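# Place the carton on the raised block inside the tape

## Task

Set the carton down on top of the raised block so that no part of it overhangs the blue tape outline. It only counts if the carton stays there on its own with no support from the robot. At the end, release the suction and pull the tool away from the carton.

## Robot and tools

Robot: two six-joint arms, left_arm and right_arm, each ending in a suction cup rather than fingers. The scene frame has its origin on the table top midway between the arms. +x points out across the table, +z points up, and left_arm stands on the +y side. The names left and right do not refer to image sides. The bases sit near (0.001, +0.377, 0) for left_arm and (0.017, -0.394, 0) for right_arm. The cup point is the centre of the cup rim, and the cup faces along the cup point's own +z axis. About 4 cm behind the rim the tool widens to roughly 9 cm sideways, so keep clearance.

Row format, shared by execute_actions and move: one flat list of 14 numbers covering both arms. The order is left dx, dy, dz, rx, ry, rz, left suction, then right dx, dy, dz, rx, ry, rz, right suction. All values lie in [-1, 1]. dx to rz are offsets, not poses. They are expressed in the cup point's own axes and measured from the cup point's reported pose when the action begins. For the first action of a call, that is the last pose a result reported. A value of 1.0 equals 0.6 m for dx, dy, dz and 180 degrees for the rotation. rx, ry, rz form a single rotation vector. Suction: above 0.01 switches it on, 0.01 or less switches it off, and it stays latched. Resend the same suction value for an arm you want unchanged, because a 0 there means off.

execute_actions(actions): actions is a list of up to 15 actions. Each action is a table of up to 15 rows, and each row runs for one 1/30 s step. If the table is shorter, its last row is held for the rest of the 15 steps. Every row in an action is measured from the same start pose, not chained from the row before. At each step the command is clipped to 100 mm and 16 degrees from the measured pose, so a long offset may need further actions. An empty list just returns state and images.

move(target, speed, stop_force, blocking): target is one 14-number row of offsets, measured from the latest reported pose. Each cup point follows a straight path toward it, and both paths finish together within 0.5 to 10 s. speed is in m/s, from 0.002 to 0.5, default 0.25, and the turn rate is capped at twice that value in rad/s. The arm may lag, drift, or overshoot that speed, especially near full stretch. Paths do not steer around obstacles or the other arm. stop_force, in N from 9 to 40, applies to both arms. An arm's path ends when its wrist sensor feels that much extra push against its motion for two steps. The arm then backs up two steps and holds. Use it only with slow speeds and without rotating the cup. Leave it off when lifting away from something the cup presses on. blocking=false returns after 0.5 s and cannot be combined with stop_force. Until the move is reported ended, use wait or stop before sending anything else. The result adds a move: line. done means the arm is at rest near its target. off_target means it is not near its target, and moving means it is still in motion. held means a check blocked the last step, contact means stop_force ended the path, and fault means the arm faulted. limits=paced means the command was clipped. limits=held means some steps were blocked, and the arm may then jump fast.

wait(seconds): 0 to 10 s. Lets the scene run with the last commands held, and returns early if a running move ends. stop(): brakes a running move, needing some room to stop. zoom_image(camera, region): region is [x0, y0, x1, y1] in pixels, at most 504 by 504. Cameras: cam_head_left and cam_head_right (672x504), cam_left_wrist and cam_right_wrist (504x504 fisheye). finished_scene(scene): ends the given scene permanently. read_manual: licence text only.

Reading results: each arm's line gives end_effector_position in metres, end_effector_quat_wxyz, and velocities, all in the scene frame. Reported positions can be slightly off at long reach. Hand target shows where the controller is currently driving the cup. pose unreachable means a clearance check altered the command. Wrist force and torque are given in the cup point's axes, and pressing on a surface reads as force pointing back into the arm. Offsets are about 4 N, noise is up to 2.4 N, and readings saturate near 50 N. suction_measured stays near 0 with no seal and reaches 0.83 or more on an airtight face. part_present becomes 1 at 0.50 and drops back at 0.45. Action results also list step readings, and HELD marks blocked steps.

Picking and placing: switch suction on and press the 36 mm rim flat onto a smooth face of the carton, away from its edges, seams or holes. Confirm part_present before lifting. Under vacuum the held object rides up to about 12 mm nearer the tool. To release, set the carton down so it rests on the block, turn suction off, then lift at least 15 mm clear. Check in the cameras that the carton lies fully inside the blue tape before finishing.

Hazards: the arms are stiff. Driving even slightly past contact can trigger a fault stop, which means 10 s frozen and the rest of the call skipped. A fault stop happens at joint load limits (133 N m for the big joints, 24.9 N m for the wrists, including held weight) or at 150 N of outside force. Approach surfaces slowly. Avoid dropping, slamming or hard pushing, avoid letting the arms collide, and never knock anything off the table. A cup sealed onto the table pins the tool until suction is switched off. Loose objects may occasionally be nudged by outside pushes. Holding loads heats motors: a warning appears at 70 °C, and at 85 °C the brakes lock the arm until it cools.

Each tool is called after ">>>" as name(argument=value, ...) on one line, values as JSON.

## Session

>>> execute_actions(actions=[])

Scene clock: 0.00 s.
left_arm: end_effector_position=(+0.4292, +0.3537, +0.4091) suction_measured=0.01 part_present=0 end_effector_quat_wxyz=(+0.000, +0.029, +1.000, +0.000) end_effector_velocity=(-0.000, -0.000, +0.000) end_effector_angular_velocity=(+0.000, -0.000, +0.000) | right_arm: end_effector_position=(+0.4459, -0.3778, +0.4086) suction_measured=0.00 part_present=0 end_effector_quat_wxyz=(-0.001, -0.018, +1.000, +0.001) end_effector_velocity=(+0.000, +0.001, +0.000) end_effector_angular_velocity=(+0.000, -0.002, +0.001)
Joint positions: left_arm=[-0.316 -1.746  1.518 -1.343 -1.57   1.256] | right_arm=[ 3.457 -1.397 -1.518 -1.799  1.573  1.886]
Joint velocities: left_arm=[-0. -0. -0. -0.  0. -0.] | right_arm=[ 0.001  0.     0.001  0.001 -0.001 -0.   ]
Joint torques (N m, as the arm reports them, + toward a larger angle): no reading
Wrist force (N, on the end effector, along its own x y z axes, offset not removed): no reading
Wrist torque (N m, same axes, about the end effector's origin, offset not removed): no reading
Hand target (left_arm): +0.429, +0.354, +0.409; +0.000, +0.029, +1.000, +0.000
Hand target (right_arm): +0.446, -0.378, +0.409; -0.001, -0.018, +1.000, +0.001
camera_calibration (this result's frames):
cam_left_wrist: T_world_to_cam=[[-0.08807, -0.995758, 0.0266442, 0.379921], [-0.880358, 0.0903227, 0.46563, 0.175755], [-0.466061, 0.0175516, -0.884578, 0.6164], [0, 0, 0, 1]] pos_world=[0.475468, 0.351616, 0.453294]
cam_right_wrist: T_world_to_cam=[[0.0823578, -0.996334, -0.0231633, -0.405033], [-0.890034, -0.0839884, 0.448091, 0.204634], [-0.448393, -0.0162876, -0.893688, 0.623907], [0, 0, 0, 1]] pos_world=[0.495245, -0.376199, 0.456501]

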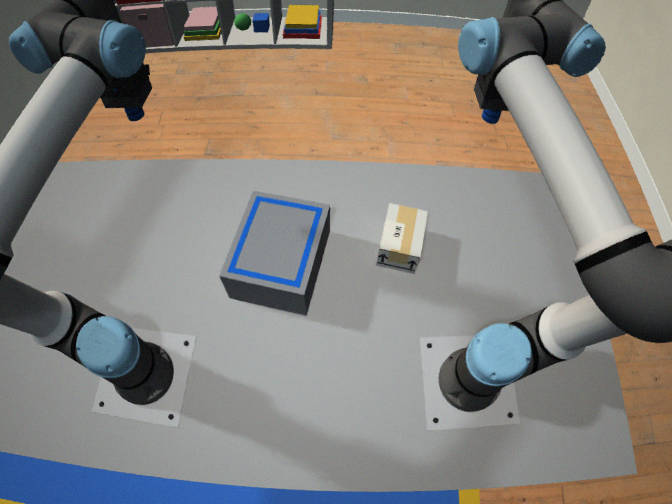

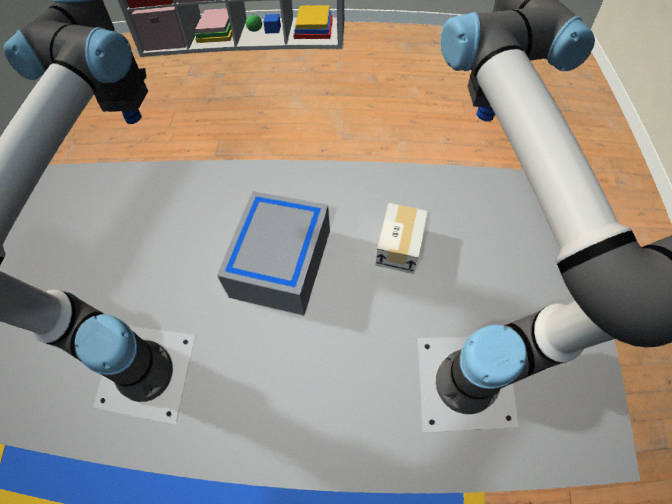

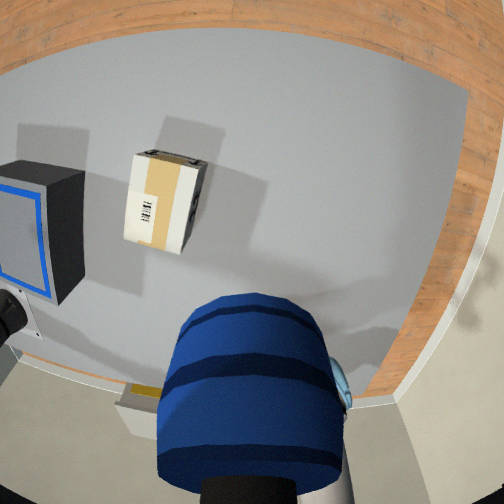

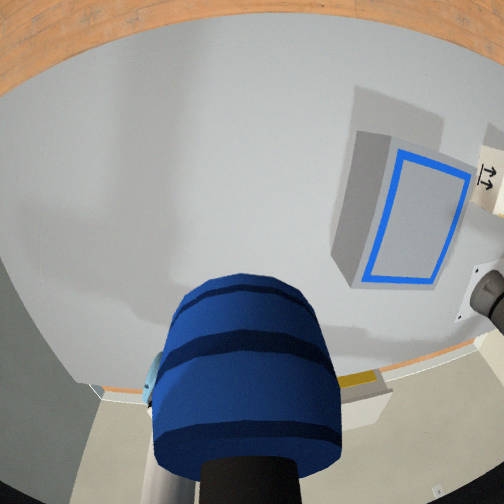

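>>> zoom_image(camera="cam_head_left", region=[210, 180, 450, 330])

>>> zoom_image(camera="cam_left_wrist", region=[100, 130, 240, 270])

Region (210, 180, 450, 330) of cam_head_left's 672x504 image, scaled by 2.100, with more detail than that image has; it fills the top 315 rows of this view, and the rest is white.

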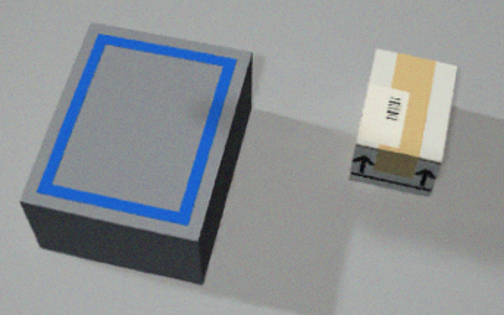

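Region (100, 130, 240, 270) of cam_left_wrist's 504x504 image, scaled by 3.600, with more detail than that image has.

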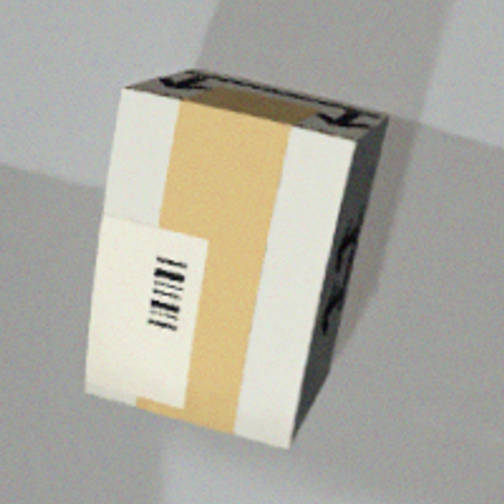

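>>> move(target=[0,0,0,0,0,0,0,0.098,0.237,0.505,0,0,0,1], speed=0.3)

Scene clock: 17.50 s.
left_arm: end_effector_position=(+0.4292, +0.3537, +0.4091) suction_measured=0.01 part_present=0 end_effector_quat_wxyz=(+0.000, +0.029, +1.000, +0.000) end_effector_velocity=(-0.000, -0.001, -0.000) end_effector_angular_velocity=(-0.000, +0.000, +0.000) | right_arm: end_effector_position=(+0.3815, -0.2382, +0.1059) suction_measured=0.00 part_present=0 end_effector_quat_wxyz=(-0.001, -0.018, +1.000, +0.000) end_effector_velocity=(+0.000, +0.001, -0.002) end_effector_angular_velocity=(-0.000, -0.001, -0.001)
Joint positions: left_arm=[-0.316 -1.746  1.518 -1.343 -1.57   1.256] | right_arm=[ 3.85  -1.448 -2.282 -0.984  1.573  2.279]
Joint velocities: left_arm=[-0.001  0.    -0.     0.    -0.    -0.001] | right_arm=[ 0.002 -0.005 -0.003  0.009 -0.001  0.002]
Joint torques (N m, as the arm reports them, + toward a larger angle): left_arm=[  1.6  -16.08 -27.19  -2.45   0.07   0.21] | right_arm=[11.41  8.07 13.47  4.25 -2.53  2.86]
Wrist force (N, on the end effector, along its own x y z axes, offset not removed): left_arm=[2.1 0.1 2.2] | right_arm=[-0.5 -3.5 -1.2]
Wrist torque (N m, same axes, about the end effector's origin, offset not removed): left_arm=[-0.04 -0.12 -0.07] | right_arm=[-0.77 0.15 -0.14]
Hand target (left_arm): +0.429, +0.354, +0.409; +0.000, +0.029, +1.000, +0.000
Hand target (right_arm): +0.382, -0.238, +0.106; -0.001, -0.018, +1.000, +0.000
Off the commanded pose (left_arm): 0.000 m, 0 deg.
Off the commanded pose (right_arm): 0.001 m, 0 deg.
move: done
camera_calibration (this result's frames):
cam_left_wrist: T_world_to_cam=[[-0.0880697, -0.995758, 0.0266444, 0.379921], [-0.880358, 0.0903225, 0.46563, 0.175755], [-0.466061, 0.0175513, -0.884578, 0.6164], [0, 0, 0, 1]] pos_world=[0.475468, 0.351616, 0.453294]
cam_right_wrist: T_world_to_cam=[[0.0823882, -0.996349, -0.0223979, -0.267668], [-0.889778, -0.0836618, 0.44866, 0.29464], [-0.448896, -0.0170351, -0.893422, 0.32677], [0, 0, 0, 1]] pos_world=[0.430903, -0.236474, 0.153755]

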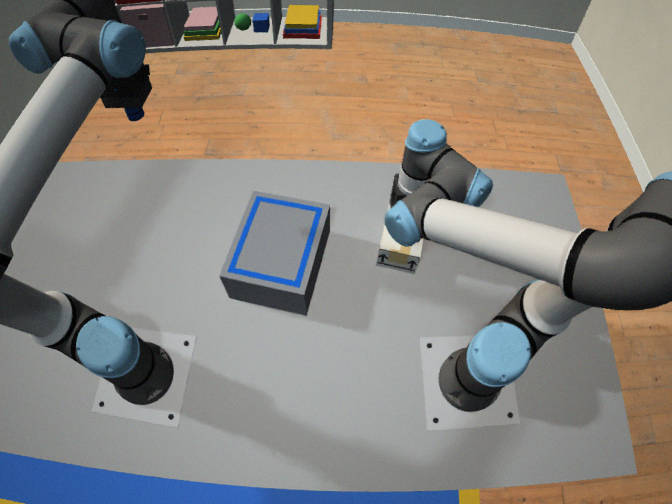

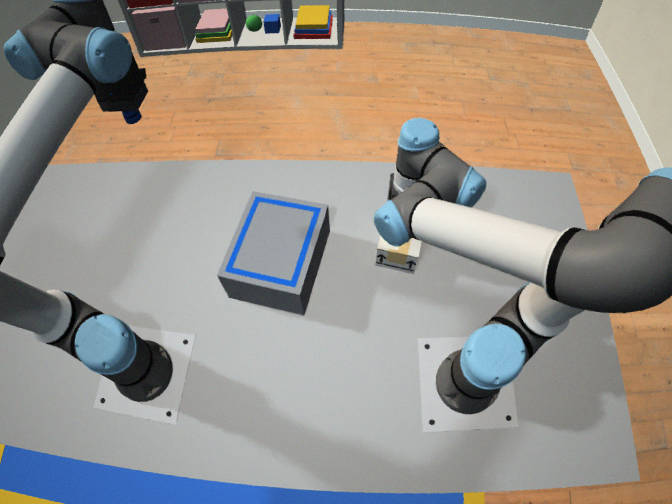

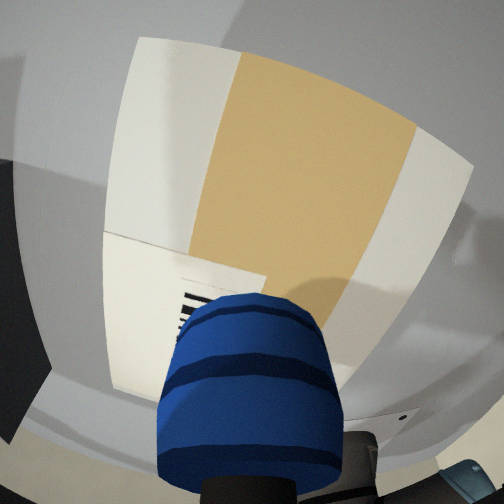

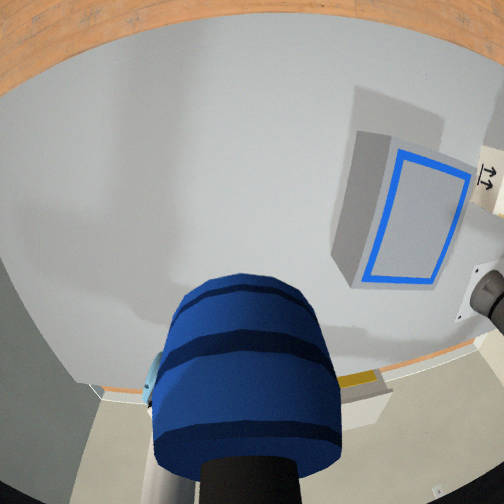

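>>> move(target=[0,0,0,0,0,0,0,0,0,0.04,0,0,0,1], speed=0.025, stop_force=10)

Scene clock: 21.03 s.
left_arm: end_effector_position=(+0.4292, +0.3537, +0.4091) suction_measured=0.01 part_present=0 end_effector_quat_wxyz=(+0.000, +0.029, +1.000, +0.000) end_effector_velocity=(+0.000, -0.000, -0.000) end_effector_angular_velocity=(+0.001, -0.000, +0.000) | right_arm: end_effector_position=(+0.3815, -0.2382, +0.0822) suction_measured=0.93 part_present=1 end_effector_quat_wxyz=(-0.001, -0.018, +1.000, +0.000) end_effector_velocity=(+0.001, +0.000, -0.002) end_effector_angular_velocity=(+0.002, -0.002, -0.001)
Joint positions: left_arm=[-0.316 -1.746  1.518 -1.343 -1.57   1.256] | right_arm=[ 3.85  -1.492 -2.319 -0.903  1.573  2.279]
Joint velocities: left_arm=[-0.001  0.    -0.     0.     0.001 -0.001] | right_arm=[-0.001 -0.005 -0.003  0.011 -0.    -0.   ]
Joint torques (N m, as the arm reports them, + toward a larger angle): left_arm=[  1.2  -16.27 -25.56  -2.38   0.25   0.39] | right_arm=[-9.68 10.79 15.09  4.75  1.47 -2.73]
Wrist force (N, on the end effector, along its own x y z axes, offset not removed): left_arm=[0.7 -1.4 2.6] | right_arm=[-0.4 -0.7 5.4]
Wrist torque (N m, same axes, about the end effector's origin, offset not removed): left_arm=[-0.32 -0.15 0.01] | right_arm=[-0.33 0.19 0.03]
Hand target (left_arm): +0.429, +0.354, +0.409; +0.000, +0.029, +1.000, +0.000
Hand target (right_arm): +0.381, -0.238, +0.082; -0.001, -0.018, +1.000, +0.000
Off the commanded pose (left_arm): 0.000 m, 0 deg.
Off the commanded pose (right_arm): 0.000 m, 0 deg.
move: done
camera_calibration (this result's frames):
cam_left_wrist: T_world_to_cam=[[-0.0880697, -0.995758, 0.0266444, 0.379921], [-0.880358, 0.0903225, 0.46563, 0.175755], [-0.466061, 0.0175513, -0.884578, 0.6164], [0, 0, 0, 1]] pos_world=[0.475468, 0.351616, 0.453294]
cam_right_wrist: T_world_to_cam=[[0.0823967, -0.99635, -0.0222865, -0.268251], [-0.88979, -0.0836196, 0.448644, 0.305269], [-0.44887, -0.0171365, -0.893433, 0.305547], [0, 0, 0, 1]] pos_world=[0.43088, -0.236509, 0.13005]

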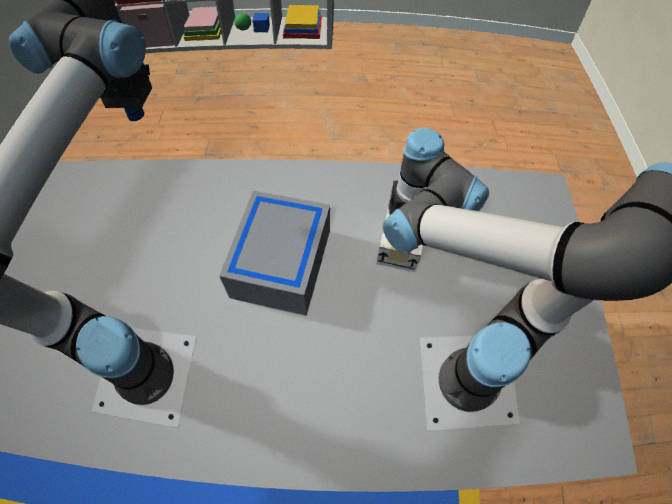

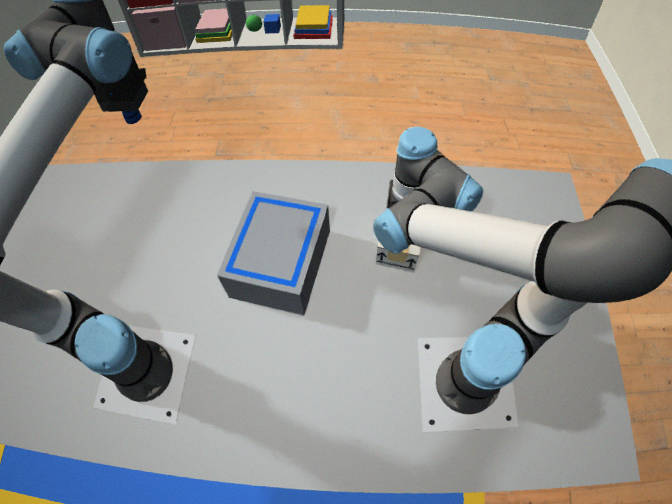

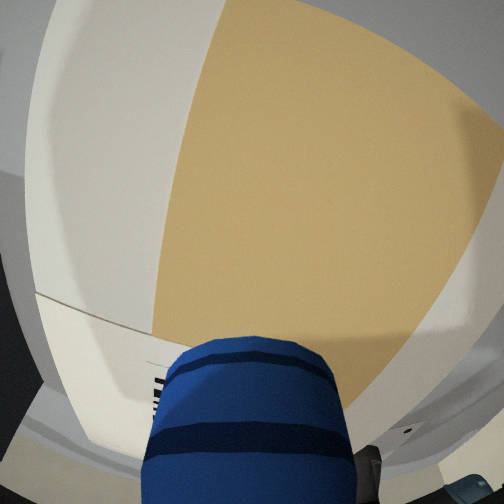

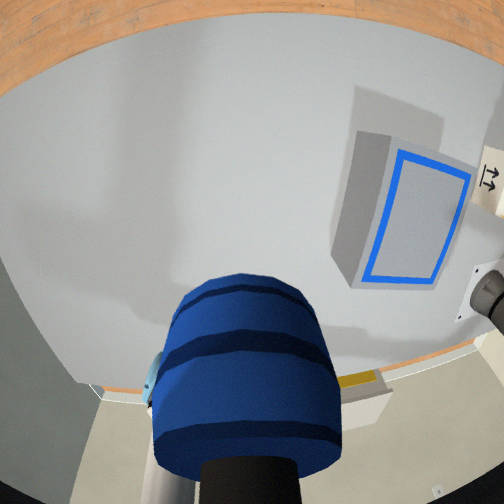

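>>> move(target=[0,0,0,0,0,0,0,0,0.133,-0.242,0,0,0,1], speed=0.25)

>>> move(target=[0,0,0,0,0,0,0,0.0757,0.383,0.022,0,0,-0.01,1], speed=0.25)

Scene clock: 25.53 s.
left_arm: end_effector_position=(+0.4292, +0.3537, +0.4091) suction_measured=0.01 part_present=0 end_effector_quat_wxyz=(+0.000, +0.029, +1.000, +0.000) end_effector_velocity=(+0.000, +0.001, -0.000) end_effector_angular_velocity=(+0.001, +0.000, +0.002) | right_arm: end_effector_position=(+0.3787, -0.1586, +0.2270) suction_measured=0.94 part_present=1 end_effector_quat_wxyz=(-0.001, -0.018, +1.000, +0.000) end_effector_velocity=(+0.000, +0.002, +0.003) end_effector_angular_velocity=(-0.001, +0.001, +0.000)
Joint positions: left_arm=[-0.316 -1.746  1.518 -1.343 -1.57   1.256] | right_arm=[ 3.995 -1.406 -1.977 -1.33   1.573  2.424]
Joint velocities: left_arm=[ 0.001  0.     0.    -0.     0.    -0.001] | right_arm=[ 0.003 -0.002  0.009 -0.009 -0.     0.003]
Joint torques (N m, as the arm reports them, + toward a larger angle): left_arm=[  0.84 -15.82 -24.96  -2.46   0.14  -0.05] | right_arm=[10.83 11.42 34.05  1.11 -2.56  2.92]
Wrist force (N, on the end effector, along its own x y z axes, offset not removed): left_arm=[1.9 -3.0 -0.6] | right_arm=[-0.9 -2.3 3.5]
Wrist torque (N m, same axes, about the end effector's origin, offset not removed): left_arm=[-0.50 -0.37 -0.21] | right_arm=[-0.58 0.22 -0.08]
Hand target (left_arm): +0.429, +0.354, +0.409; +0.000, +0.029, +1.000, +0.000
Hand target (right_arm): +0.379, -0.158, +0.227; -0.001, -0.018, +1.000, +0.000
Off the commanded pose (left_arm): 0.000 m, 0 deg.
Off the commanded pose (right_arm): 0.000 m, 0 deg.
move: done
camera_calibration (this result's frames):
cam_left_wrist: T_world_to_cam=[[-0.0880698, -0.995758, 0.0266443, 0.379921], [-0.880358, 0.0903225, 0.46563, 0.175756], [-0.466061, 0.0175514, -0.884578, 0.6164], [0, 0, 0, 1]] pos_world=[0.475468, 0.351616, 0.453294]
cam_right_wrist: T_world_to_cam=[[0.0824478, -0.996347, -0.0222712, -0.185467], [-0.889854, -0.083661, 0.44851, 0.244497], [-0.448734, -0.0171605, -0.8935, 0.435015], [0, 0, 0, 1]] pos_world=[0.428064, -0.15687, 0.274896]

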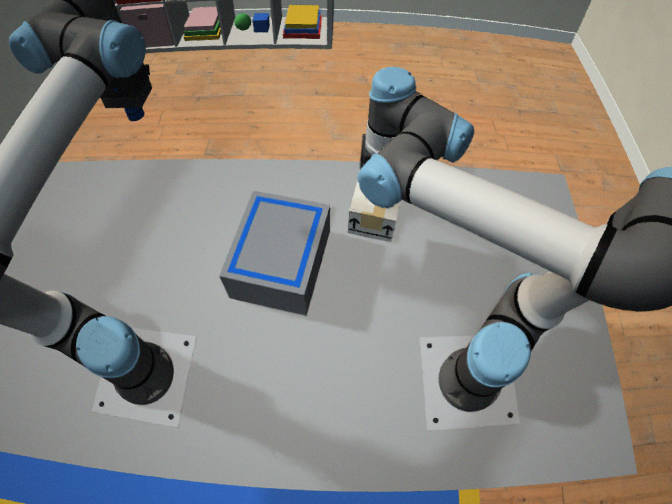

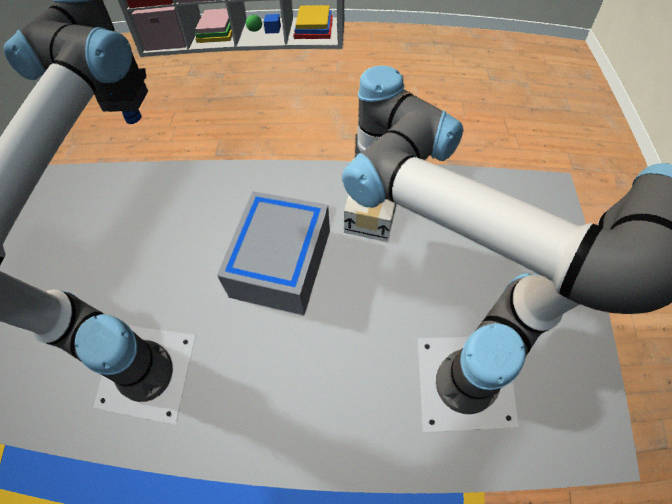

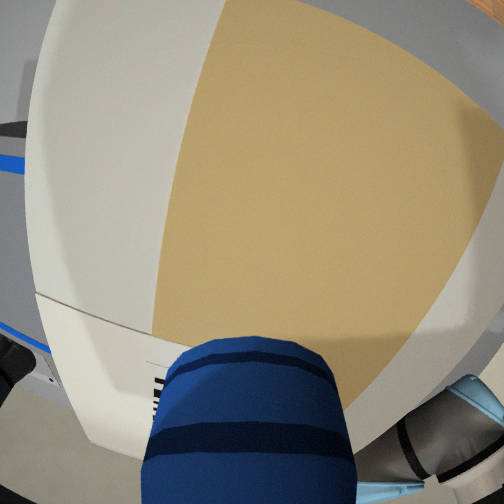

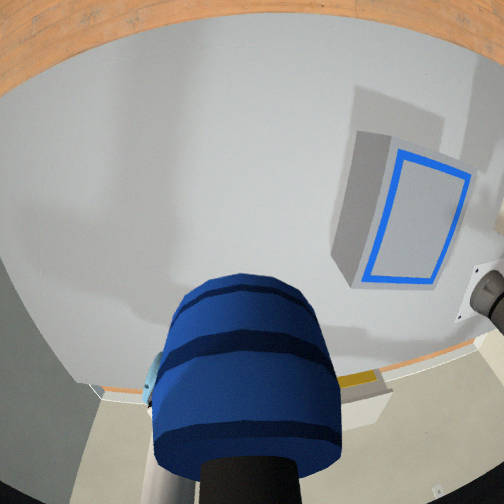

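Scene clock: 27.20 s.
left_arm: end_effector_position=(+0.4292, +0.3537, +0.4091) suction_measured=0.01 part_present=0 end_effector_quat_wxyz=(+0.000, +0.029, +1.000, +0.000) end_effector_velocity=(+0.000, -0.000, +0.000) end_effector_angular_velocity=(-0.000, -0.000, -0.001) | right_arm: end_effector_position=(+0.3249, +0.0690, +0.2137) suction_measured=0.94 part_present=1 end_effector_quat_wxyz=(-0.001, -0.034, +0.999, -0.000) end_effector_velocity=(+0.001, +0.002, -0.000) end_effector_angular_velocity=(-0.002, -0.001, -0.001)
Joint positions: left_arm=[-0.316 -1.746  1.518 -1.343 -1.57   1.256] | right_arm=[ 4.33  -1.721 -1.701 -1.292  1.573  2.728]
Joint velocities: left_arm=[-0.     0.    -0.    -0.     0.     0.001] | right_arm=[ 0.001 -0.005  0.006 -0.002 -0.002  0.002]
Joint torques (N m, as the arm reports them, + toward a larger angle): left_arm=[  0.93 -16.09 -25.07  -2.32   0.23   0.15] | right_arm=[10.88 25.78 33.34  1.23 -2.57  2.7 ]
Wrist force (N, on the end effector, along its own x y z axes, offset not removed): left_arm=[2.9 -1.9 2.7] | right_arm=[0.5 -1.3 3.6]
Wrist torque (N m, same axes, about the end effector's origin, offset not removed): left_arm=[-0.56 -0.31 -0.12] | right_arm=[-0.39 -0.12 -0.02]
Hand target (left_arm): +0.429, +0.354, +0.409; +0.000, +0.029, +1.000, +0.000
Hand target (right_arm): +0.325, +0.069, +0.214; -0.001, -0.034, +0.999, -0.000
Off the commanded pose (left_arm): 0.000 m, 0 deg.
Off the commanded pose (right_arm): 0.001 m, 0 deg.
move: done
camera_calibration (this result's frames):
cam_left_wrist: T_world_to_cam=[[-0.0880698, -0.995758, 0.0266444, 0.379921], [-0.880358, 0.0903226, 0.46563, 0.175755], [-0.466061, 0.0175513, -0.884578, 0.6164], [0, 0, 0, 1]] pos_world=[0.475468, 0.351616, 0.453294]
cam_right_wrist: T_world_to_cam=[[0.11369, -0.993279, -0.0217189, 0.0349539], [-0.886829, -0.111312, 0.448491, 0.222581], [-0.447894, -0.0317278, -0.893524, 0.403607], [0, 0, 0, 1]] pos_world=[0.374191, 0.0723005, 0.261566]

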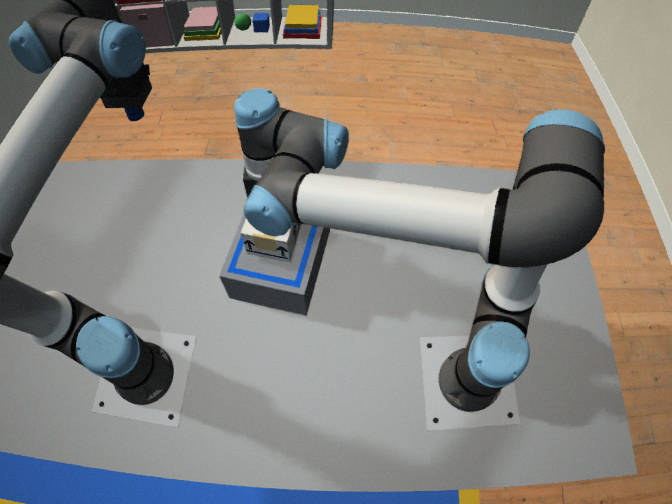

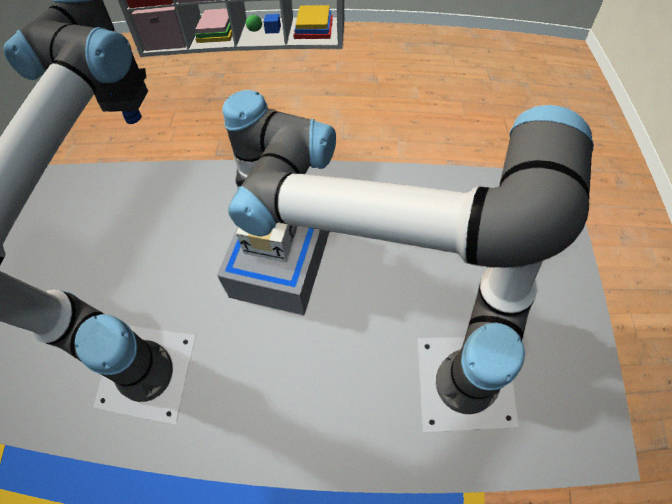

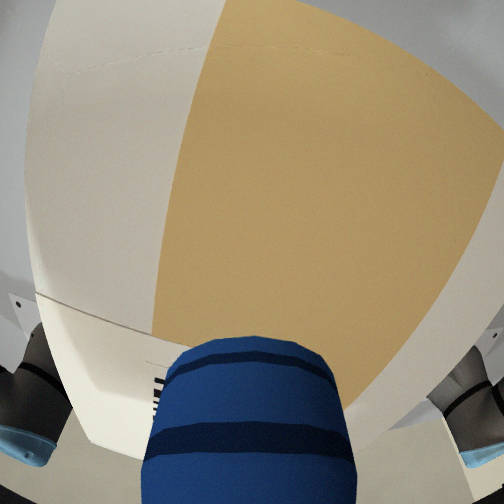

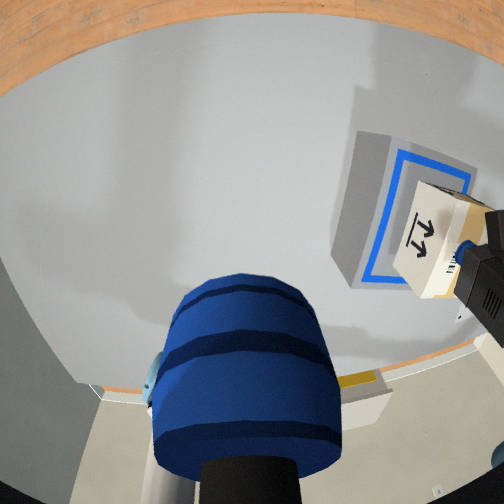

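>>> move(target=[0,0,0,0,0,0,0,0,0,0.055,0,0,0,1], speed=0.013, stop_force=10)

>>> zoom_image(camera="cam_head_left", region=[200, 170, 360, 330])

Scene clock: 31.13 s.
left_arm: end_effector_position=(+0.4292, +0.3537, +0.4091) suction_measured=0.01 part_present=0 end_effector_quat_wxyz=(+0.000, +0.029, +1.000, +0.000) end_effector_velocity=(-0.000, -0.000, -0.000) end_effector_angular_velocity=(-0.001, +0.000, -0.001) | right_arm: end_effector_position=(+0.3249, +0.0691, +0.1934) suction_measured=0.94 part_present=1 end_effector_quat_wxyz=(-0.001, -0.034, +0.999, -0.000) end_effector_velocity=(-0.000, -0.001, +0.002) end_effector_angular_velocity=(-0.005, +0.003, -0.001)
Joint positions: left_arm=[-0.316 -1.746  1.518 -1.343 -1.57   1.256] | right_arm=[ 4.33  -1.735 -1.738 -1.24   1.573  2.728]
Joint velocities: left_arm=[-0.    -0.     0.     0.    -0.001  0.001] | right_arm=[-0.001  0.     0.005 -0.012  0.001  0.   ]
Joint torques (N m, as the arm reports them, + toward a larger angle): left_arm=[  0.94 -15.47 -26.4   -2.28   0.15   0.24] | right_arm=[-6.25 24.44 19.98 -0.14 -2.04 -2.46]
Wrist force (N, on the end effector, along its own x y z axes, offset not removed): left_arm=[-2.0 0.7 1.0] | right_arm=[6.5 -9.5 -31.1]
Wrist torque (N m, same axes, about the end effector's origin, offset not removed): left_arm=[-0.06 0.33 -0.03] | right_arm=[-0.58 -0.40 -0.15]
Hand target (left_arm): +0.429, +0.354, +0.409; +0.000, +0.029, +1.000, +0.000
Hand target (right_arm): +0.325, +0.069, +0.194; -0.001, -0.034, +0.999, -0.000
Off the commanded pose (left_arm): 0.000 m, 0 deg.
Off the commanded pose (right_arm): 0.013 m, 0 deg.
move: contact (right_arm)
camera_calibration (this result's frames):
cam_left_wrist: T_world_to_cam=[[-0.0880698, -0.995758, 0.0266445, 0.379921], [-0.880358, 0.0903226, 0.46563, 0.175755], [-0.466061, 0.0175512, -0.884578, 0.6164], [0, 0, 0, 1]] pos_world=[0.475468, 0.351616, 0.453294]
cam_right_wrist: T_world_to_cam=[[0.113667, -0.993281, -0.0217459, 0.0346281], [-0.886839, -0.111304, 0.448472, 0.231717], [-0.447879, -0.0316913, -0.893532, 0.385453], [0, 0, 0, 1]] pos_world=[0.374196, 0.0724021, 0.241249]

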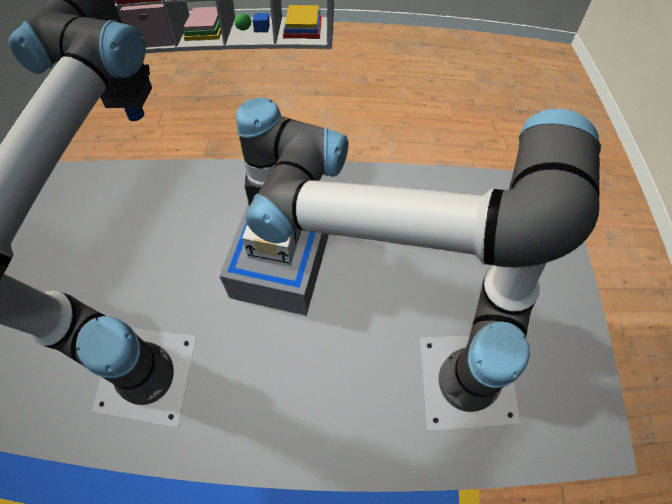

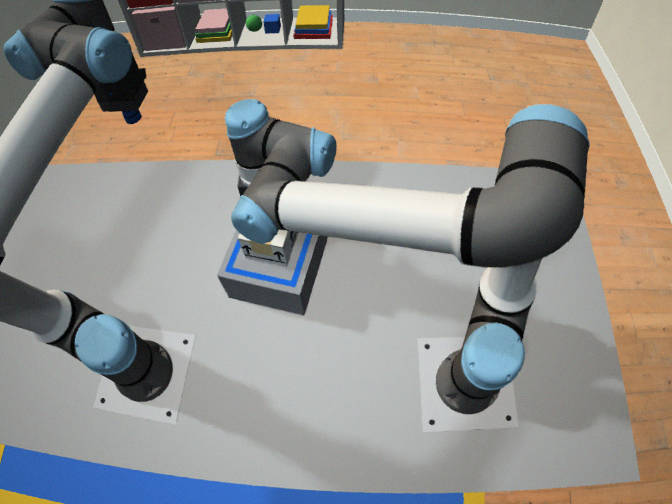

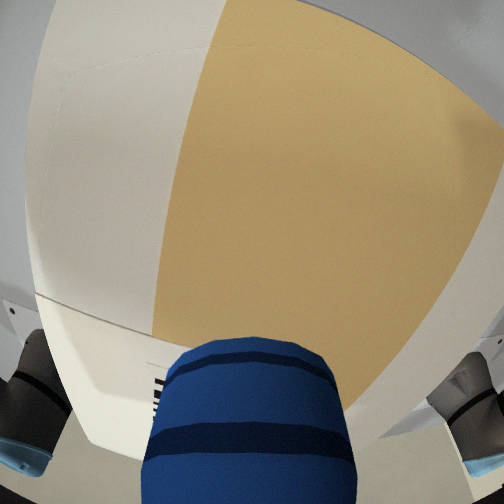

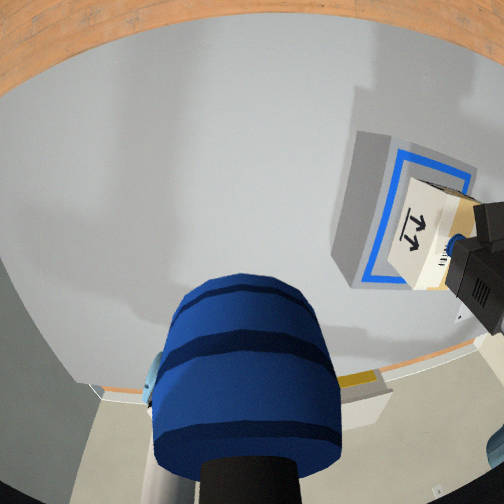

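Region (200, 170, 360, 330) of cam_head_left's 672x504 image, scaled by 3.150, with more detail than that image has.

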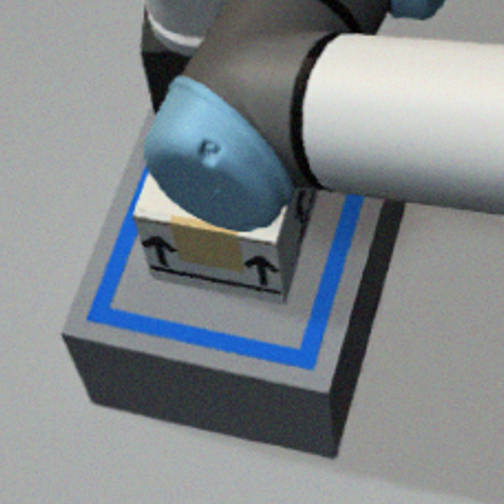

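>>> execute_actions(actions=[[[0,0,0,0,0,0,0,0,0,-0.001,0,0,0,0]]])

>>> move(target=[0,0,0,0,0,0,0,0,0,-0.06,0,0,0,0], speed=0.2)

>>> move(target=[0,0,0,0,0,0,0,-0.08,-0.43,-0.15,0,0,0,0], speed=0.35)

Scene clock: 34.53 s.
left_arm: end_effector_position=(+0.4292, +0.3537, +0.4091) suction_measured=0.01 part_present=0 end_effector_quat_wxyz=(+0.000, +0.029, +1.000, +0.000) end_effector_velocity=(-0.000, -0.000, -0.000) end_effector_angular_velocity=(-0.001, +0.001, -0.000) | right_arm: end_effector_position=(+0.3249, +0.0692, +0.1942) suction_measured=0.00 part_present=0 end_effector_quat_wxyz=(-0.001, -0.034, +0.999, +0.000) end_effector_velocity=(-0.000, +0.000, -0.000) end_effector_angular_velocity=(+0.002, +0.001, -0.000)
Joint positions: left_arm=[-0.316 -1.746  1.518 -1.343 -1.57   1.256] | right_arm=[ 4.33  -1.735 -1.737 -1.242  1.573  2.728]
Joint velocities: left_arm=[-0.     0.     0.     0.    -0.001 -0.   ] | right_arm=[-0.    -0.    -0.001  0.002  0.001 -0.   ]
Joint torques (N m, as the arm reports them, + toward a larger angle): left_arm=[  0.84 -15.26 -26.42  -2.45   0.3    0.09] | right_arm=[ 5.41 18.61  8.69  0.47 -2.05  1.84]
Wrist force (N, on the end effector, along its own x y z axes, offset not removed): left_arm=[0.0 -0.3 1.6] | right_arm=[-1.3 -0.9 -17.2]
Wrist torque (N m, same axes, about the end effector's origin, offset not removed): left_arm=[-0.19 0.07 -0.20] | right_arm=[-0.29 0.22 0.08]
Hand target (left_arm): +0.429, +0.354, +0.409; +0.000, +0.029, +1.000, +0.000
Hand target (right_arm): +0.325, +0.069, +0.194; -0.001, -0.034, +0.999, -0.000
Off the commanded pose (left_arm): 0.000 m, 0 deg.
Off the commanded pose (right_arm): 0.000 m, 0 deg.
Step readings (end_effector_position):
0: left_arm (+0.4292, +0.3537, +0.4091) | right_arm (+0.3249, +0.0691, +0.1940)
1: left_arm (+0.4292, +0.3537, +0.4091) | right_arm (+0.3249, +0.0691, +0.1940)
2: left_arm (+0.4292, +0.3537, +0.4091) | right_arm (+0.3249, +0.0692, +0.1941)
4: left_arm (+0.4292, +0.3537, +0.4091) | right_arm (+0.3249, +0.0693, +0.1942)
8: left_arm (+0.4292, +0.3537, +0.4091) | right_arm (+0.3249, +0.0693, +0.1942)
15: end_effector_position above
camera_calibration (this result's frames):
cam_left_wrist: T_world_to_cam=[[-0.0880698, -0.995758, 0.0266444, 0.379921], [-0.880358, 0.0903226, 0.46563, 0.175755], [-0.466061, 0.0175513, -0.884578, 0.6164], [0, 0, 0, 1]] pos_world=[0.475468, 0.351616, 0.453294]
cam_right_wrist: T_world_to_cam=[[0.113671, -0.993271, -0.0221624, 0.0348142], [-0.88691, -0.111502, 0.448283, 0.23145], [-0.447738, -0.031301, -0.893617, 0.386121], [0, 0, 0, 1]] pos_world=[0.374199, 0.0724729, 0.242061]

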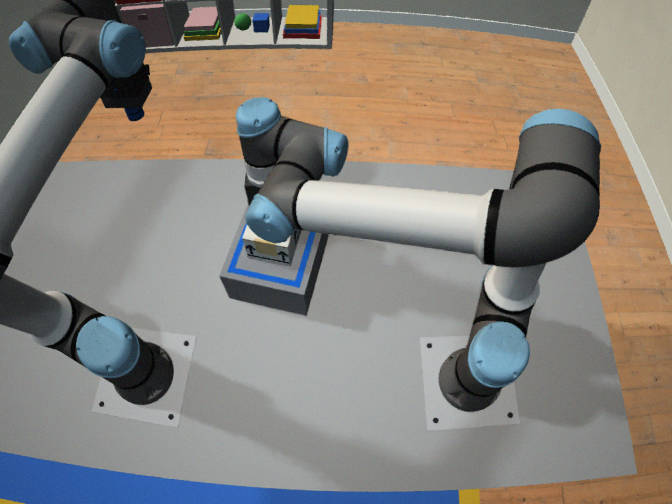

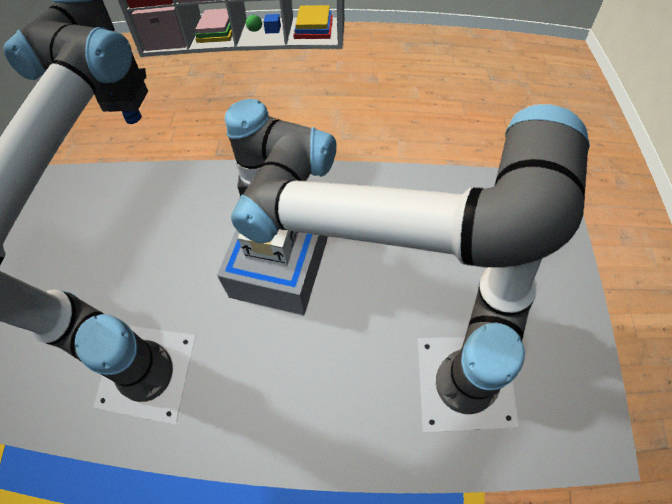

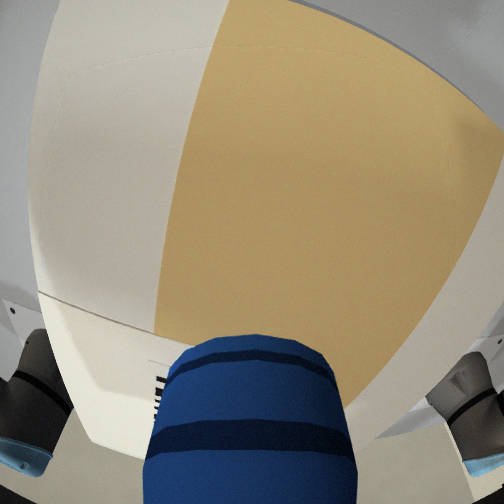

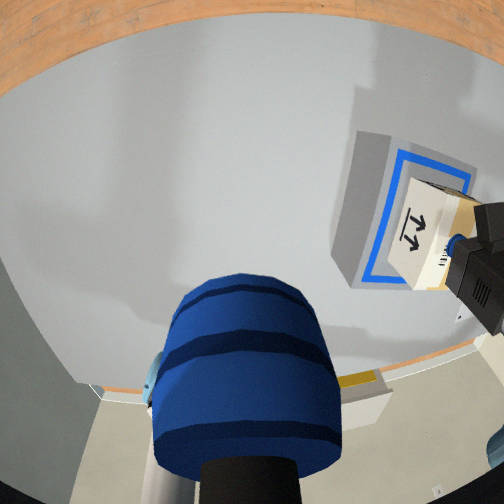

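Scene clock: 35.47 s.
left_arm: end_effector_position=(+0.4292, +0.3537, +0.4091) suction_measured=0.01 part_present=0 end_effector_quat_wxyz=(+0.000, +0.029, +1.000, +0.000) end_effector_velocity=(-0.000, +0.000, +0.000) end_effector_angular_velocity=(+0.000, -0.000, -0.001) | right_arm: end_effector_position=(+0.3249, +0.0692, +0.2298) suction_measured=0.00 part_present=0 end_effector_quat_wxyz=(-0.001, -0.034, +0.999, +0.000) end_effector_velocity=(+0.000, -0.000, +0.002) end_effector_angular_velocity=(-0.001, +0.000, -0.001)
Joint positions: left_arm=[-0.316 -1.746  1.518 -1.343 -1.57   1.256] | right_arm=[ 4.33  -1.711 -1.67  -1.332  1.573  2.728]
Joint velocities: left_arm=[-0.    -0.    -0.     0.     0.     0.001] | right_arm=[-0.001  0.001  0.005 -0.007  0.     0.   ]
Joint torques (N m, as the arm reports them, + toward a larger angle): left_arm=[  0.27 -14.9  -26.26  -2.55   0.16   0.02] | right_arm=[ 2.31 39.12 31.37  0.82 -1.72  0.95]
Wrist force (N, on the end effector, along its own x y z axes, offset not removed): left_arm=[0.6 -0.5 2.0] | right_arm=[1.2 -0.1 -2.9]
Wrist torque (N m, same axes, about the end effector's origin, offset not removed): left_arm=[-0.02 0.02 -0.07] | right_arm=[-0.04 -0.23 0.01]
Hand target (left_arm): +0.429, +0.354, +0.409; +0.000, +0.029, +1.000, +0.000
Hand target (right_arm): +0.325, +0.069, +0.230; -0.001, -0.034, +0.999, +0.000
Off the commanded pose (left_arm): 0.000 m, 0 deg.
Off the commanded pose (right_arm): 0.000 m, 0 deg.
move: done
camera_calibration (this result's frames):
cam_left_wrist: T_world_to_cam=[[-0.0880698, -0.995758, 0.0266444, 0.379921], [-0.880358, 0.0903226, 0.46563, 0.175755], [-0.466061, 0.0175513, -0.884578, 0.6164], [0, 0, 0, 1]] pos_world=[0.475468, 0.351616, 0.453294]
cam_right_wrist: T_world_to_cam=[[0.113673, -0.99327, -0.0221958, 0.0356073], [-0.88694, -0.11152, 0.44822, 0.215495], [-0.447679, -0.0312642, -0.893647, 0.417988], [0, 0, 0, 1]] pos_world=[0.374208, 0.0724678, 0.277735]

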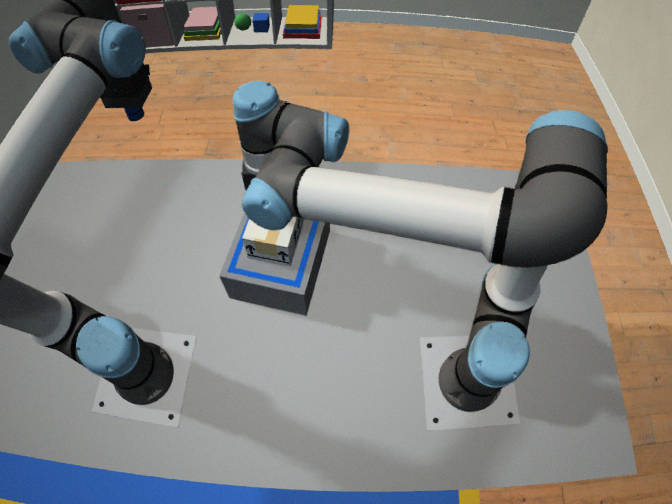

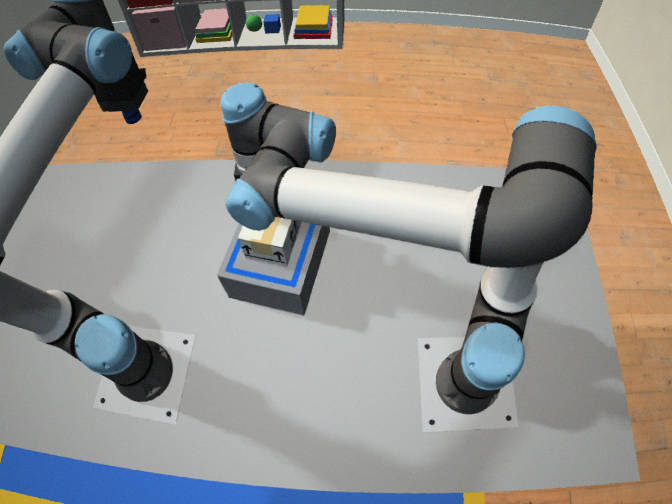

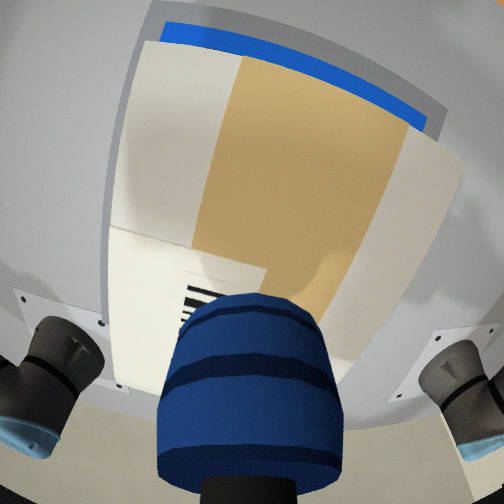

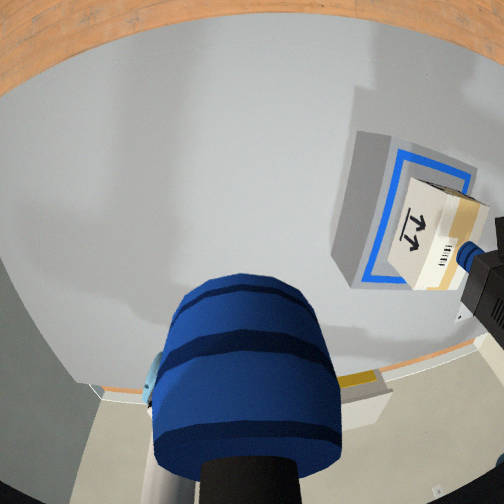

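Scene clock: 37.03 s.
left_arm: end_effector_position=(+0.4292, +0.3537, +0.4091) suction_measured=0.01 part_present=0 end_effector_quat_wxyz=(+0.000, +0.029, +1.000, +0.000) end_effector_velocity=(-0.000, -0.000, -0.000) end_effector_angular_velocity=(-0.000, +0.001, +0.001) | right_arm: end_effector_position=(+0.3902, -0.1845, +0.3197) suction_measured=0.00 part_present=0 end_effector_quat_wxyz=(-0.001, -0.034, +0.999, +0.001) end_effector_velocity=(+0.002, -0.001, +0.003) end_effector_angular_velocity=(+0.006, -0.003, +0.000)
Joint positions: left_arm=[-0.316 -1.746  1.518 -1.343 -1.57   1.256] | right_arm=[ 3.931 -1.37  -1.768 -1.575  1.573  2.329]
Joint velocities: left_arm=[ 0.     0.     0.     0.    -0.    -0.001] | right_arm=[-0.007  0.001  0.006 -0.001  0.002 -0.007]
Joint torques (N m, as the arm reports them, + toward a larger angle): left_arm=[  1.67 -15.7  -25.38  -2.3    0.26  -0.01] | right_arm=[-9.56 24.34 32.47  0.79  2.46 -2.64]
Wrist force (N, on the end effector, along its own x y z axes, offset not removed): left_arm=[0.5 -0.1 -0.1] | right_arm=[2.6 -1.1 -1.0]
Wrist torque (N m, same axes, about the end effector's origin, offset not removed): left_arm=[-0.10 -0.11 0.09] | right_arm=[-0.31 -0.39 -0.14]
Hand target (left_arm): +0.429, +0.354, +0.409; +0.000, +0.029, +1.000, +0.000
Hand target (right_arm): +0.390, -0.185, +0.320; -0.001, -0.034, +0.999, +0.001
Off the commanded pose (left_arm): 0.000 m, 0 deg.
Off the commanded pose (right_arm): 0.000 m, 0 deg.
move: done
camera_calibration (this result's frames):
cam_left_wrist: T_world_to_cam=[[-0.0880699, -0.995758, 0.0266445, 0.379921], [-0.880358, 0.0903227, 0.46563, 0.175755], [-0.466061, 0.0175513, -0.884578, 0.6164], [0, 0, 0, 1]] pos_world=[0.475468, 0.351616, 0.453294]
cam_right_wrist: T_world_to_cam=[[0.113593, -0.993262, -0.022967, -0.22161], [-0.886981, -0.111799, 0.448069, 0.204871], [-0.447618, -0.0305265, -0.893704, 0.519777], [0, 0, 0, 1]] pos_world=[0.439551, -0.181346, 0.36764]

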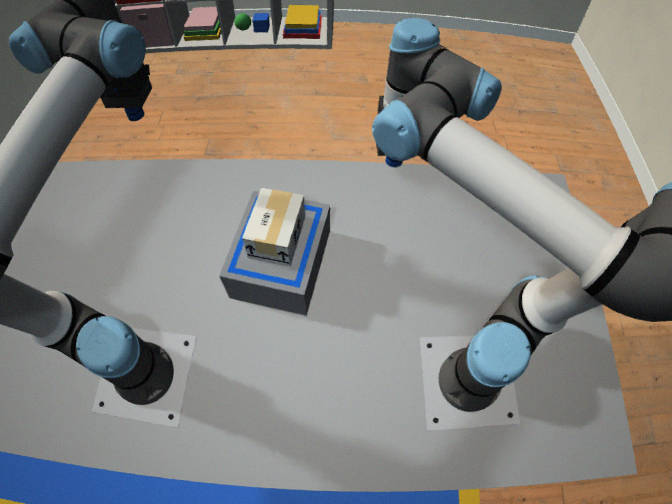

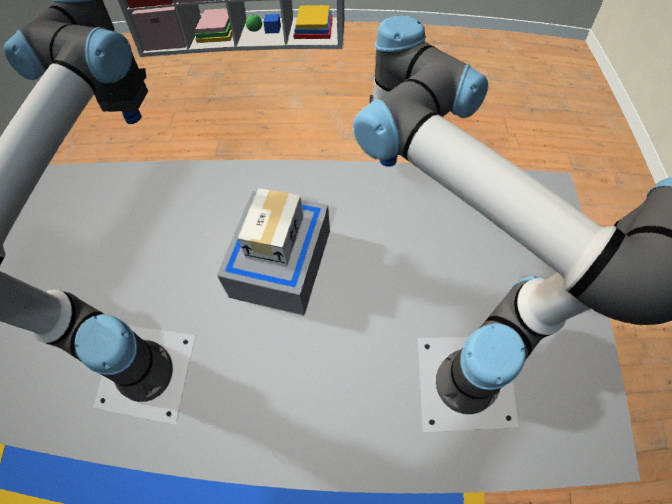

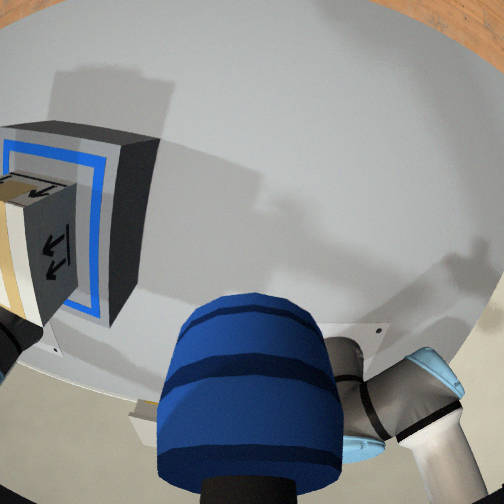

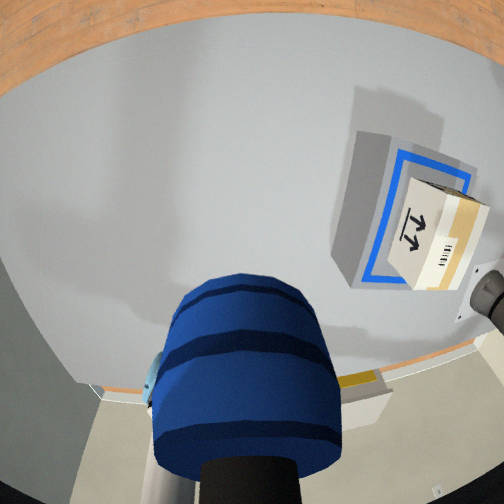

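>>> finished_scene(scene=2)

The scene is finished: the task was done.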